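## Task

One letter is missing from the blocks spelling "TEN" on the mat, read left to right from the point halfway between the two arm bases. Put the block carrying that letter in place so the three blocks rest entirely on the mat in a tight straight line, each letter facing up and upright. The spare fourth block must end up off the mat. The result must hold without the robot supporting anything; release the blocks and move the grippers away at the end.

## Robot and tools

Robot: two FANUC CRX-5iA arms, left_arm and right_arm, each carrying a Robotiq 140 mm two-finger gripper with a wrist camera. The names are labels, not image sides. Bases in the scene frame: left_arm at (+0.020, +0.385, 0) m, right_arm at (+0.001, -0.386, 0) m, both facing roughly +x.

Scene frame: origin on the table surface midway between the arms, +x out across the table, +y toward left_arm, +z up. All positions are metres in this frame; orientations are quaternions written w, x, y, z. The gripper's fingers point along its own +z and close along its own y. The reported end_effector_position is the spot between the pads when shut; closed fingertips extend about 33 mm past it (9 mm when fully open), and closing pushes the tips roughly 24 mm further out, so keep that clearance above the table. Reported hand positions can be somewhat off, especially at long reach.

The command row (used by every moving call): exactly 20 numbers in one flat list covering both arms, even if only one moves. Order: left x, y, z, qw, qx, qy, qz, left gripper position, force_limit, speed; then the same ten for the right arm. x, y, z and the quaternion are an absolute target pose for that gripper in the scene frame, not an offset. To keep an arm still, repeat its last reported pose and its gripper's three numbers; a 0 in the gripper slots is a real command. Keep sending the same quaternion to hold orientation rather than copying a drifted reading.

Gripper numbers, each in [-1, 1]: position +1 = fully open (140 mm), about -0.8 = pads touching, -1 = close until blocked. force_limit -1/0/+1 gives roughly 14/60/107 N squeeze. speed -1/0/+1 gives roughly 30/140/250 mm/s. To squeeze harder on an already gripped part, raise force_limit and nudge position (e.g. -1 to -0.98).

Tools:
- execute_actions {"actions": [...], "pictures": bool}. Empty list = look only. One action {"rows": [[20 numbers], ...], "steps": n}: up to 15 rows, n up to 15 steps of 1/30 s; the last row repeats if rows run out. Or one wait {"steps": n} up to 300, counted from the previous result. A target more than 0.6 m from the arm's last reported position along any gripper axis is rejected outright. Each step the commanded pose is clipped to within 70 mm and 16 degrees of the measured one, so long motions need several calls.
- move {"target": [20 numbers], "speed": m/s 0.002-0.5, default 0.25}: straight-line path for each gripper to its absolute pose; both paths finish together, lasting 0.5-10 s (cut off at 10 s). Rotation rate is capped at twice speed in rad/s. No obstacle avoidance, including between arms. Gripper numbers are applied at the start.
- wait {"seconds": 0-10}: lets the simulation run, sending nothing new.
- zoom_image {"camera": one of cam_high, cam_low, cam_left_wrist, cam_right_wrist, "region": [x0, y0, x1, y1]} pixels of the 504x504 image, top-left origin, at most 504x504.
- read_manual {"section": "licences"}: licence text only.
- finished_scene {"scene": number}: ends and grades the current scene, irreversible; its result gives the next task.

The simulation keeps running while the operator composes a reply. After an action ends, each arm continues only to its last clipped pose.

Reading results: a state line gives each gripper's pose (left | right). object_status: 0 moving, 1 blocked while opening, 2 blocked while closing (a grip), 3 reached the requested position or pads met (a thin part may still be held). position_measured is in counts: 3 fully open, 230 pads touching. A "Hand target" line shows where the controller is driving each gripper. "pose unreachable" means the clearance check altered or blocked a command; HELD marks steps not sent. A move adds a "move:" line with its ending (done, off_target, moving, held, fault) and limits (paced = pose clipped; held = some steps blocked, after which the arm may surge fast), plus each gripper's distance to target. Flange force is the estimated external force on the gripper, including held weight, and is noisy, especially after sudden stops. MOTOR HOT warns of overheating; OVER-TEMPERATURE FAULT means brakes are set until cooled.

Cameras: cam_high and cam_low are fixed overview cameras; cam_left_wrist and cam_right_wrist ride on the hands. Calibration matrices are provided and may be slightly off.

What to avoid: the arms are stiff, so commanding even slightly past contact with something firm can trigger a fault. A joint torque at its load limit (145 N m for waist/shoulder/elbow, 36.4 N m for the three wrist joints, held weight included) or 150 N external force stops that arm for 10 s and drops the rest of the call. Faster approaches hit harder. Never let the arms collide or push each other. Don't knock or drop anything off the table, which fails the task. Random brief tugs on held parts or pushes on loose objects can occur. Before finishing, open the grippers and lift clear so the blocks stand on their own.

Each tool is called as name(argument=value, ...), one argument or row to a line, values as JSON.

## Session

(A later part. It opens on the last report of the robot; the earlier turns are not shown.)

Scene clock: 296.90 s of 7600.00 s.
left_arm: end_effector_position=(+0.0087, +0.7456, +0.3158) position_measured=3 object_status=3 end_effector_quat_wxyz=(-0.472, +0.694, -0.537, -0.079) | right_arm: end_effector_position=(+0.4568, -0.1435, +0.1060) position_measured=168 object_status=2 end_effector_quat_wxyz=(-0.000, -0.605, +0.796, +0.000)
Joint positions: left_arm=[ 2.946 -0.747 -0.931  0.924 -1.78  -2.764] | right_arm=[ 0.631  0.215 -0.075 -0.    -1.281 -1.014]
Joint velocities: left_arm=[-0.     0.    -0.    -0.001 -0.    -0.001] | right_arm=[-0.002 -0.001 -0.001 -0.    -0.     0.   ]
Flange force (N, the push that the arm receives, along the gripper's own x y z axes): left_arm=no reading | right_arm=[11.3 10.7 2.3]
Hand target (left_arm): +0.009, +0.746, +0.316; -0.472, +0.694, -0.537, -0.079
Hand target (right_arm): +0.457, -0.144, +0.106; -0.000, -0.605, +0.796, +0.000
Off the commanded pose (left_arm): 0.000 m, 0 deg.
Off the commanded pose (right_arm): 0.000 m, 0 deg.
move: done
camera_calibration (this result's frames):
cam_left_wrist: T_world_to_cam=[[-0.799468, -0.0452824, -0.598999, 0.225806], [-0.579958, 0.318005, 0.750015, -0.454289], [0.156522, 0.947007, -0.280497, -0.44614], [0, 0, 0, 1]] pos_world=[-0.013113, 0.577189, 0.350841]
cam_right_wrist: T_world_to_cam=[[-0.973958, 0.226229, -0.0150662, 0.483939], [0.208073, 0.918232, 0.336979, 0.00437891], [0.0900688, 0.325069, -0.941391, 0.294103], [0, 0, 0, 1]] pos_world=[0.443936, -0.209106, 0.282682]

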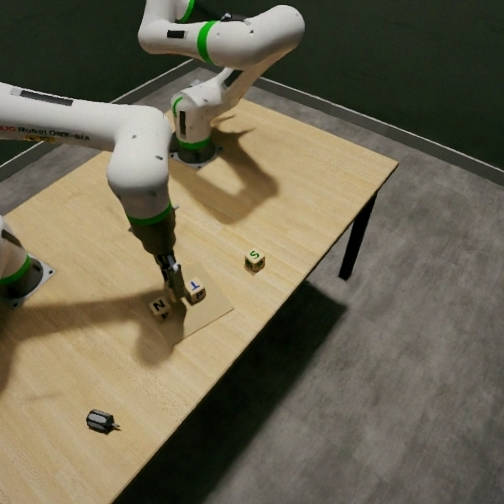

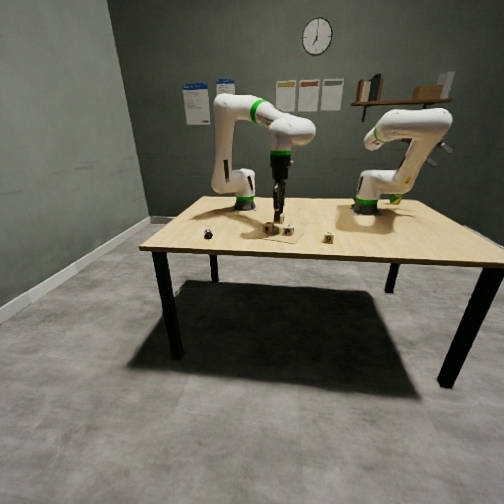

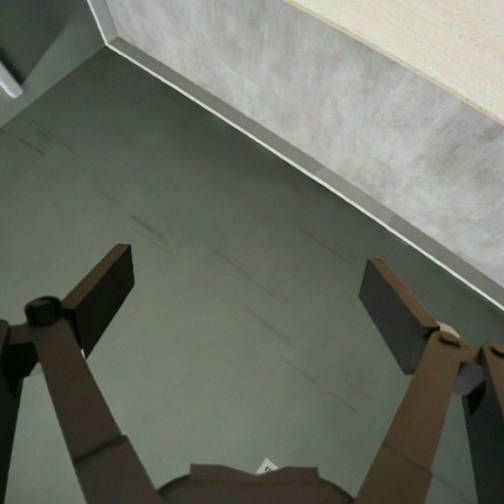

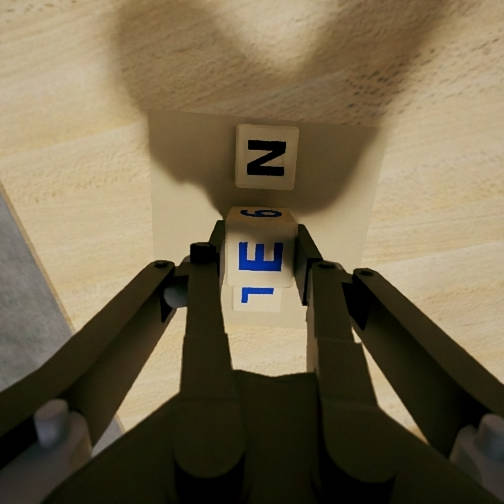

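move(
  target=[0.0087, 0.7456, 0.3158, -0.472, 0.694, -0.537, -0.079, 1, 0, 0, 0.4554, -0.1441, 0.0527, 0, 0.6053, -0.7960, 0, -1, 0.2, 0.2],
  speed=0.15,
)

execute_actions(
  actions=[
    {"rows": [[0.0087, 0.7456, 0.3158, -0.472, 0.694, -0.537, -0.079, 1, 0, 0, 0.4554, -0.1441, 0.0527, 0, 0.6053, -0.7960, 0, 0.3, 0.2, 0.4]], "steps": 8},
  ],
)

move(
  target=[0.0087, 0.7456, 0.3158, -0.472, 0.694, -0.537, -0.079, 1, 0, 0, 0.40, -0.30, 0.25, 0, 0.6053, -0.7960, 0, 0.3, 0.2, 0.4],
  speed=0.5,
)

Scene clock: 403.67 s of 7600.00 s.
left_arm: end_effector_position=(+0.0087, +0.7456, +0.3158) position_measured=3 object_status=3 end_effector_quat_wxyz=(-0.472, +0.694, -0.537, -0.079) | right_arm: end_effector_position=(+0.4553, -0.1442, +0.0528) position_measured=168 object_status=2 end_effector_quat_wxyz=(+0.000, -0.605, +0.796, -0.000)
Joint positions: left_arm=[ 2.946 -0.747 -0.931  0.924 -1.78  -2.764] | right_arm=[ 0.632  0.256 -0.156  0.    -1.158 -1.015]
Joint velocities: left_arm=[-0.     0.     0.     0.001  0.     0.001] | right_arm=[-0.001  0.001  0.     0.    -0.    -0.   ]
Flange force (N, the push that the arm receives, along the gripper's own x y z axes): left_arm=no reading | right_arm=[9.7 7.6 0.6]
Hand target (left_arm): +0.009, +0.746, +0.316; -0.472, +0.694, -0.537, -0.079
Hand target (right_arm): +0.455, -0.144, +0.053; -0.000, -0.605, +0.796, +0.000
Off the commanded pose (left_arm): 0.000 m, 0 deg.
Off the commanded pose (right_arm): 0.000 m, 0 deg.
After step 90, 103.03 s passed at rest.
move: done
camera_calibration (this result's frames):
cam_left_wrist: T_world_to_cam=[[-0.799469, -0.0452825, -0.598999, 0.225806], [-0.579958, 0.318005, 0.750015, -0.45429], [0.156522, 0.947007, -0.280497, -0.44614], [0, 0, 0, 1]] pos_world=[-0.013113, 0.577189, 0.35084]
cam_right_wrist: T_world_to_cam=[[-0.973968, 0.226151, -0.0155816, 0.481843], [0.207841, 0.918323, 0.336876, 0.0233387], [0.0904936, 0.324868, -0.94142, 0.244127], [0, 0, 0, 1]] pos_world=[0.442356, -0.20971, 0.229472]

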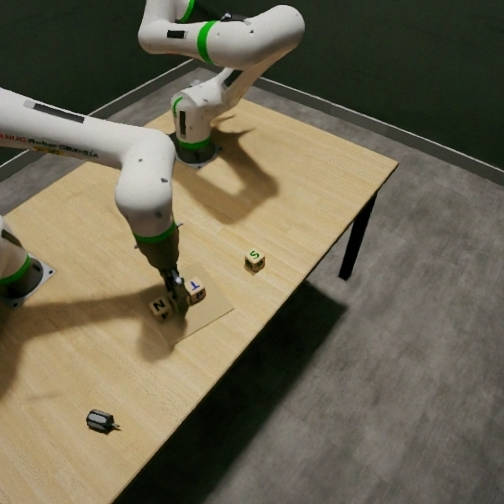

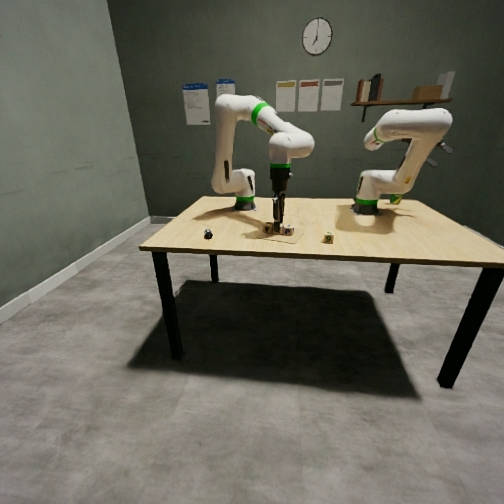

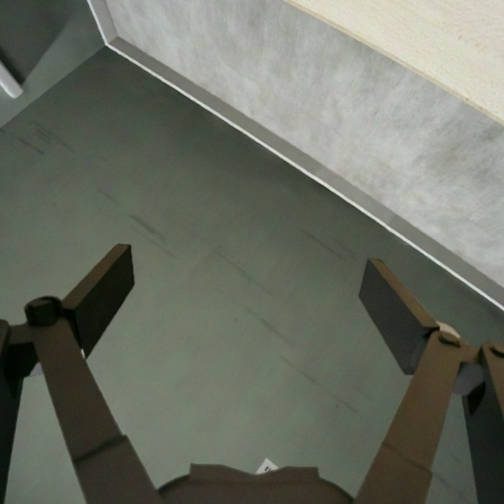

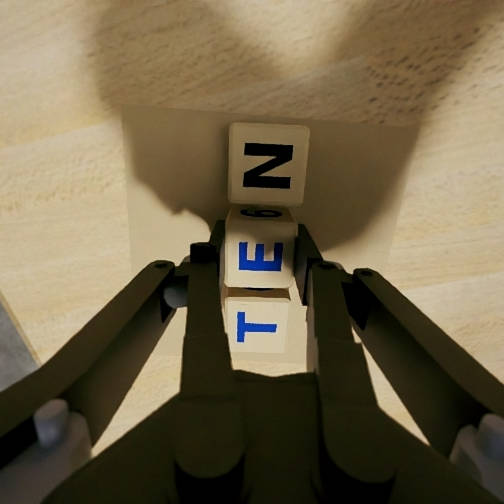

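Scene clock: 403.93 s of 7600.00 s.
left_arm: end_effector_position=(+0.0087, +0.7456, +0.3158) position_measured=3 object_status=3 end_effector_quat_wxyz=(-0.472, +0.694, -0.537, -0.079) | right_arm: end_effector_position=(+0.4554, -0.1441, +0.0527) position_measured=102 object_status=0 end_effector_quat_wxyz=(-0.000, -0.605, +0.796, -0.000)
Joint positions: left_arm=[ 2.946 -0.747 -0.931  0.924 -1.78  -2.764] | right_arm=[ 0.632  0.257 -0.156  0.    -1.158 -1.016]
Joint velocities: left_arm=[ 0.     0.001 -0.     0.    -0.     0.001] | right_arm=[ 0.001  0.     0.001  0.    -0.    -0.   ]
Flange force (N, the push that the arm receives, along the gripper's own x y z axes): left_arm=no reading | right_arm=[7.8 7.8 -0.9]
Hand target (left_arm): +0.009, +0.746, +0.316; -0.472, +0.694, -0.537, -0.079
Hand target (right_arm): +0.455, -0.144, +0.053; +0.000, -0.605, +0.796, -0.000
Off the commanded pose (left_arm): 0.000 m, 0 deg.
Off the commanded pose (right_arm): 0.000 m, 0 deg.
Steps of this call (steps 1 to 8: all 8 steps of this action). Readings (end_effector_position | what the end effector reports):
1: left_arm (+0.0087, +0.7456, +0.3158) | right_arm (+0.4553, -0.1442, +0.0528) | left_arm position_measured=3 object_status=3 | right_arm position_measured=168 object_status=0
2: left_arm (+0.0087, +0.7456, +0.3158) | right_arm (+0.4553, -0.1442, +0.0526) | left_arm position_measured=3 object_status=3 | right_arm position_measured=168 object_status=0
4: left_arm (+0.0087, +0.7456, +0.3158) | right_arm (+0.4553, -0.1442, +0.0526) | left_arm position_measured=3 object_status=3 | right_arm position_measured=142 object_status=0
8: the state above
camera_calibration (this result's frames):
cam_left_wrist: T_world_to_cam=[[-0.799469, -0.0452825, -0.598999, 0.225806], [-0.579958, 0.318005, 0.750015, -0.45429], [0.156522, 0.947007, -0.280497, -0.44614], [0, 0, 0, 1]] pos_world=[-0.0131131, 0.577189, 0.350841]
cam_right_wrist: T_world_to_cam=[[-0.973931, 0.226316, -0.0154951, 0.48188], [0.208036, 0.918322, 0.336757, 0.0232421], [0.090443, 0.324754, -0.941464, 0.244], [0, 0, 0, 1]] pos_world=[0.442415, -0.209641, 0.229357]

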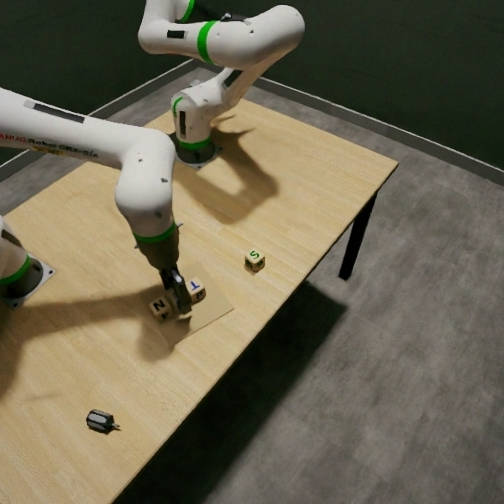

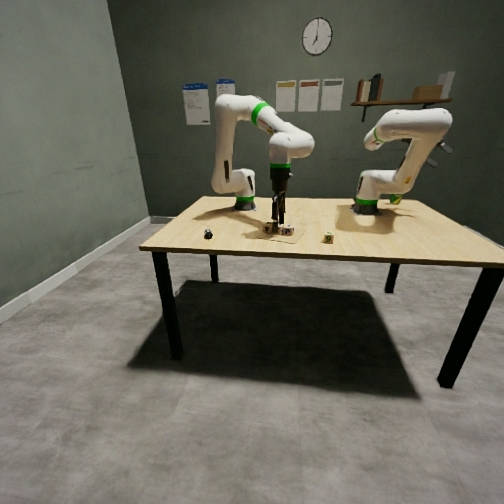

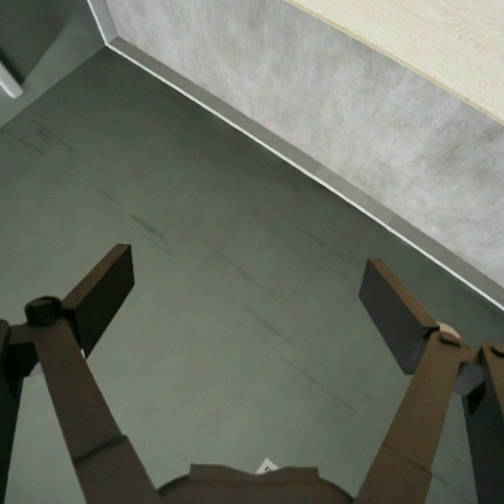

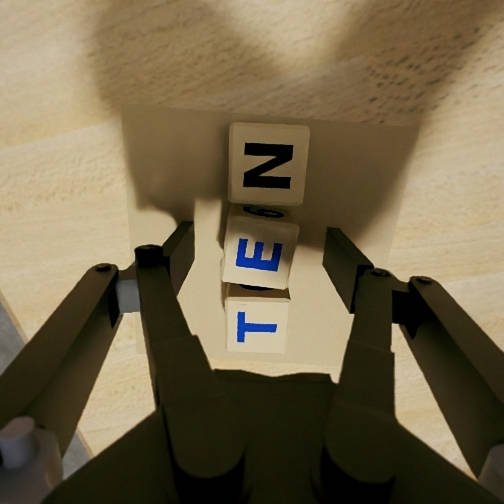

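Scene clock: 405.17 s of 7600.00 s.
left_arm: end_effector_position=(+0.0087, +0.7456, +0.3158) position_measured=3 object_status=3 end_effector_quat_wxyz=(-0.472, +0.694, -0.537, -0.079) | right_arm: end_effector_position=(+0.4003, -0.2995, +0.2498) position_measured=91 object_status=3 end_effector_quat_wxyz=(-0.000, -0.605, +0.796, +0.000)
Joint positions: left_arm=[ 2.946 -0.747 -0.931  0.924 -1.78  -2.764] | right_arm=[ 0.424 -0.103 -0.072 -0.001 -1.603 -0.808]
Joint velocities: left_arm=[ 0.  0.  0.  0. -0.  0.] | right_arm=[-0.001 -0.     0.001  0.    -0.001  0.   ]
Flange force (N, the push that the arm receives, along the gripper's own x y z axes): left_arm=no reading | right_arm=[4.9 8.2 4.3]
Hand target (left_arm): +0.009, +0.746, +0.316; -0.472, +0.694, -0.537, -0.079
Hand target (right_arm): +0.400, -0.300, +0.250; -0.000, -0.605, +0.796, +0.000
Off the commanded pose (left_arm): 0.000 m, 0 deg.
Off the commanded pose (right_arm): 0.001 m, 0 deg.
move: done
camera_calibration (this result's frames):
cam_left_wrist: T_world_to_cam=[[-0.799469, -0.0452825, -0.598999, 0.225806], [-0.579958, 0.318005, 0.750015, -0.45429], [0.156522, 0.947007, -0.280497, -0.44614], [0, 0, 0, 1]] pos_world=[-0.0131131, 0.577189, 0.350841]
cam_right_wrist: T_world_to_cam=[[-0.973825, 0.226837, -0.0145227, 0.466333], [0.208806, 0.918003, 0.337149, 0.110478], [0.0898097, 0.325292, -0.941339, 0.485442], [0, 0, 0, 1]] pos_world=[0.387461, -0.365111, 0.42649]

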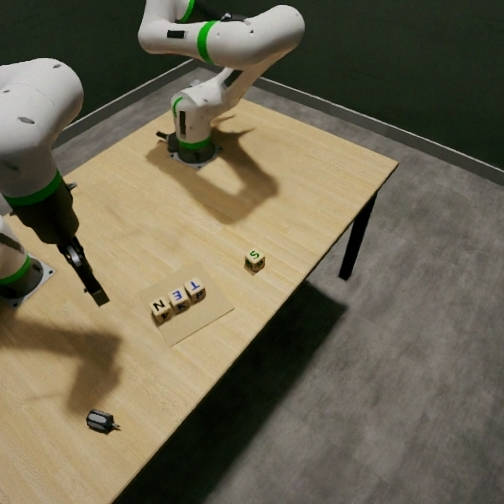

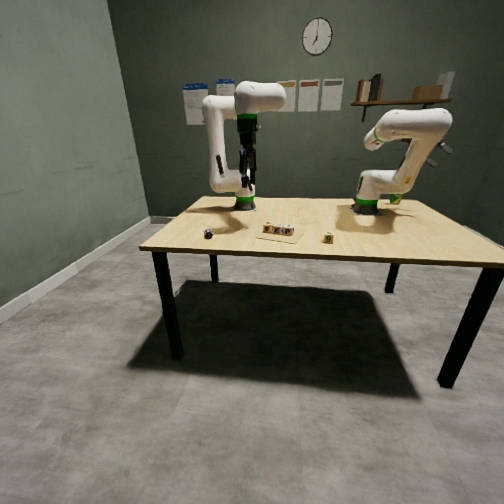

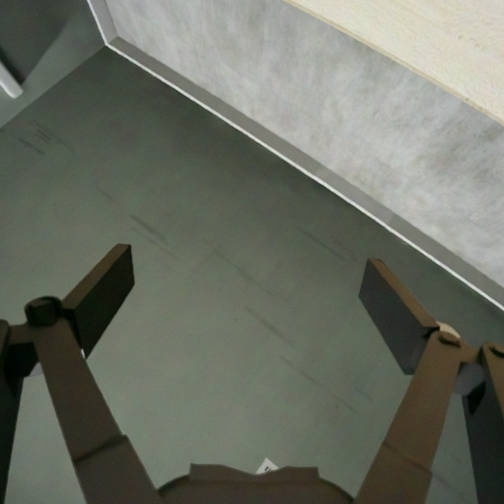

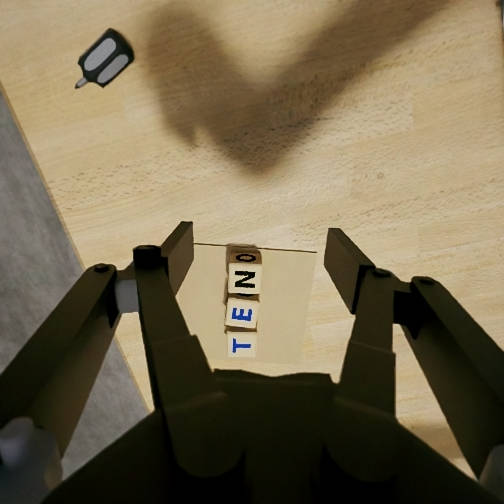

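zoom_image(
  camera="cam_high",
  region=[135, 260, 240, 350],
)

zoom_image(
  camera="cam_right_wrist",
  region=[185, 235, 320, 370],
)

Region (135, 260, 240, 350) of cam_high's 504x504 image, scaled by 4.800, with more detail than that image has; it fills the top 432 rows of this view, and the rest is white.

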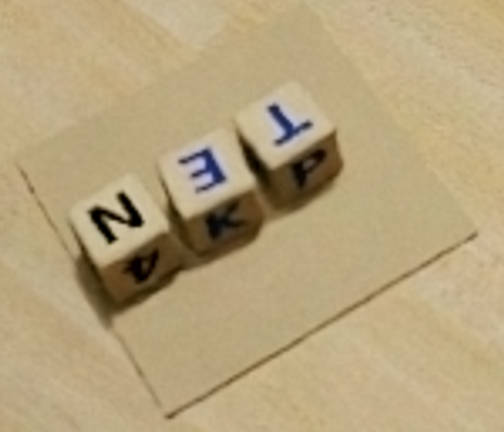

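Region (185, 235, 320, 370) of cam_right_wrist's 504x504 image, scaled by 3.733, with more detail than that image has.

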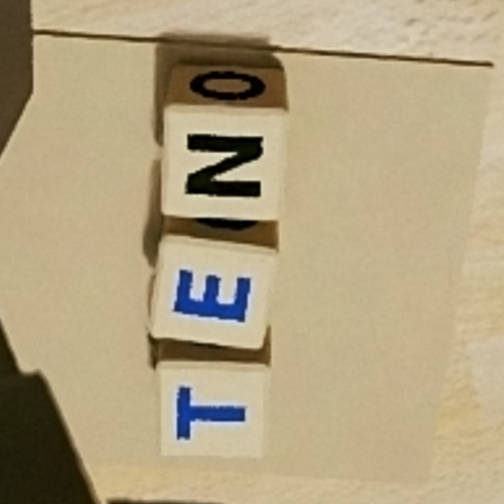

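finished_scene(
  scene=2,
)

The scene is finished: the task was done.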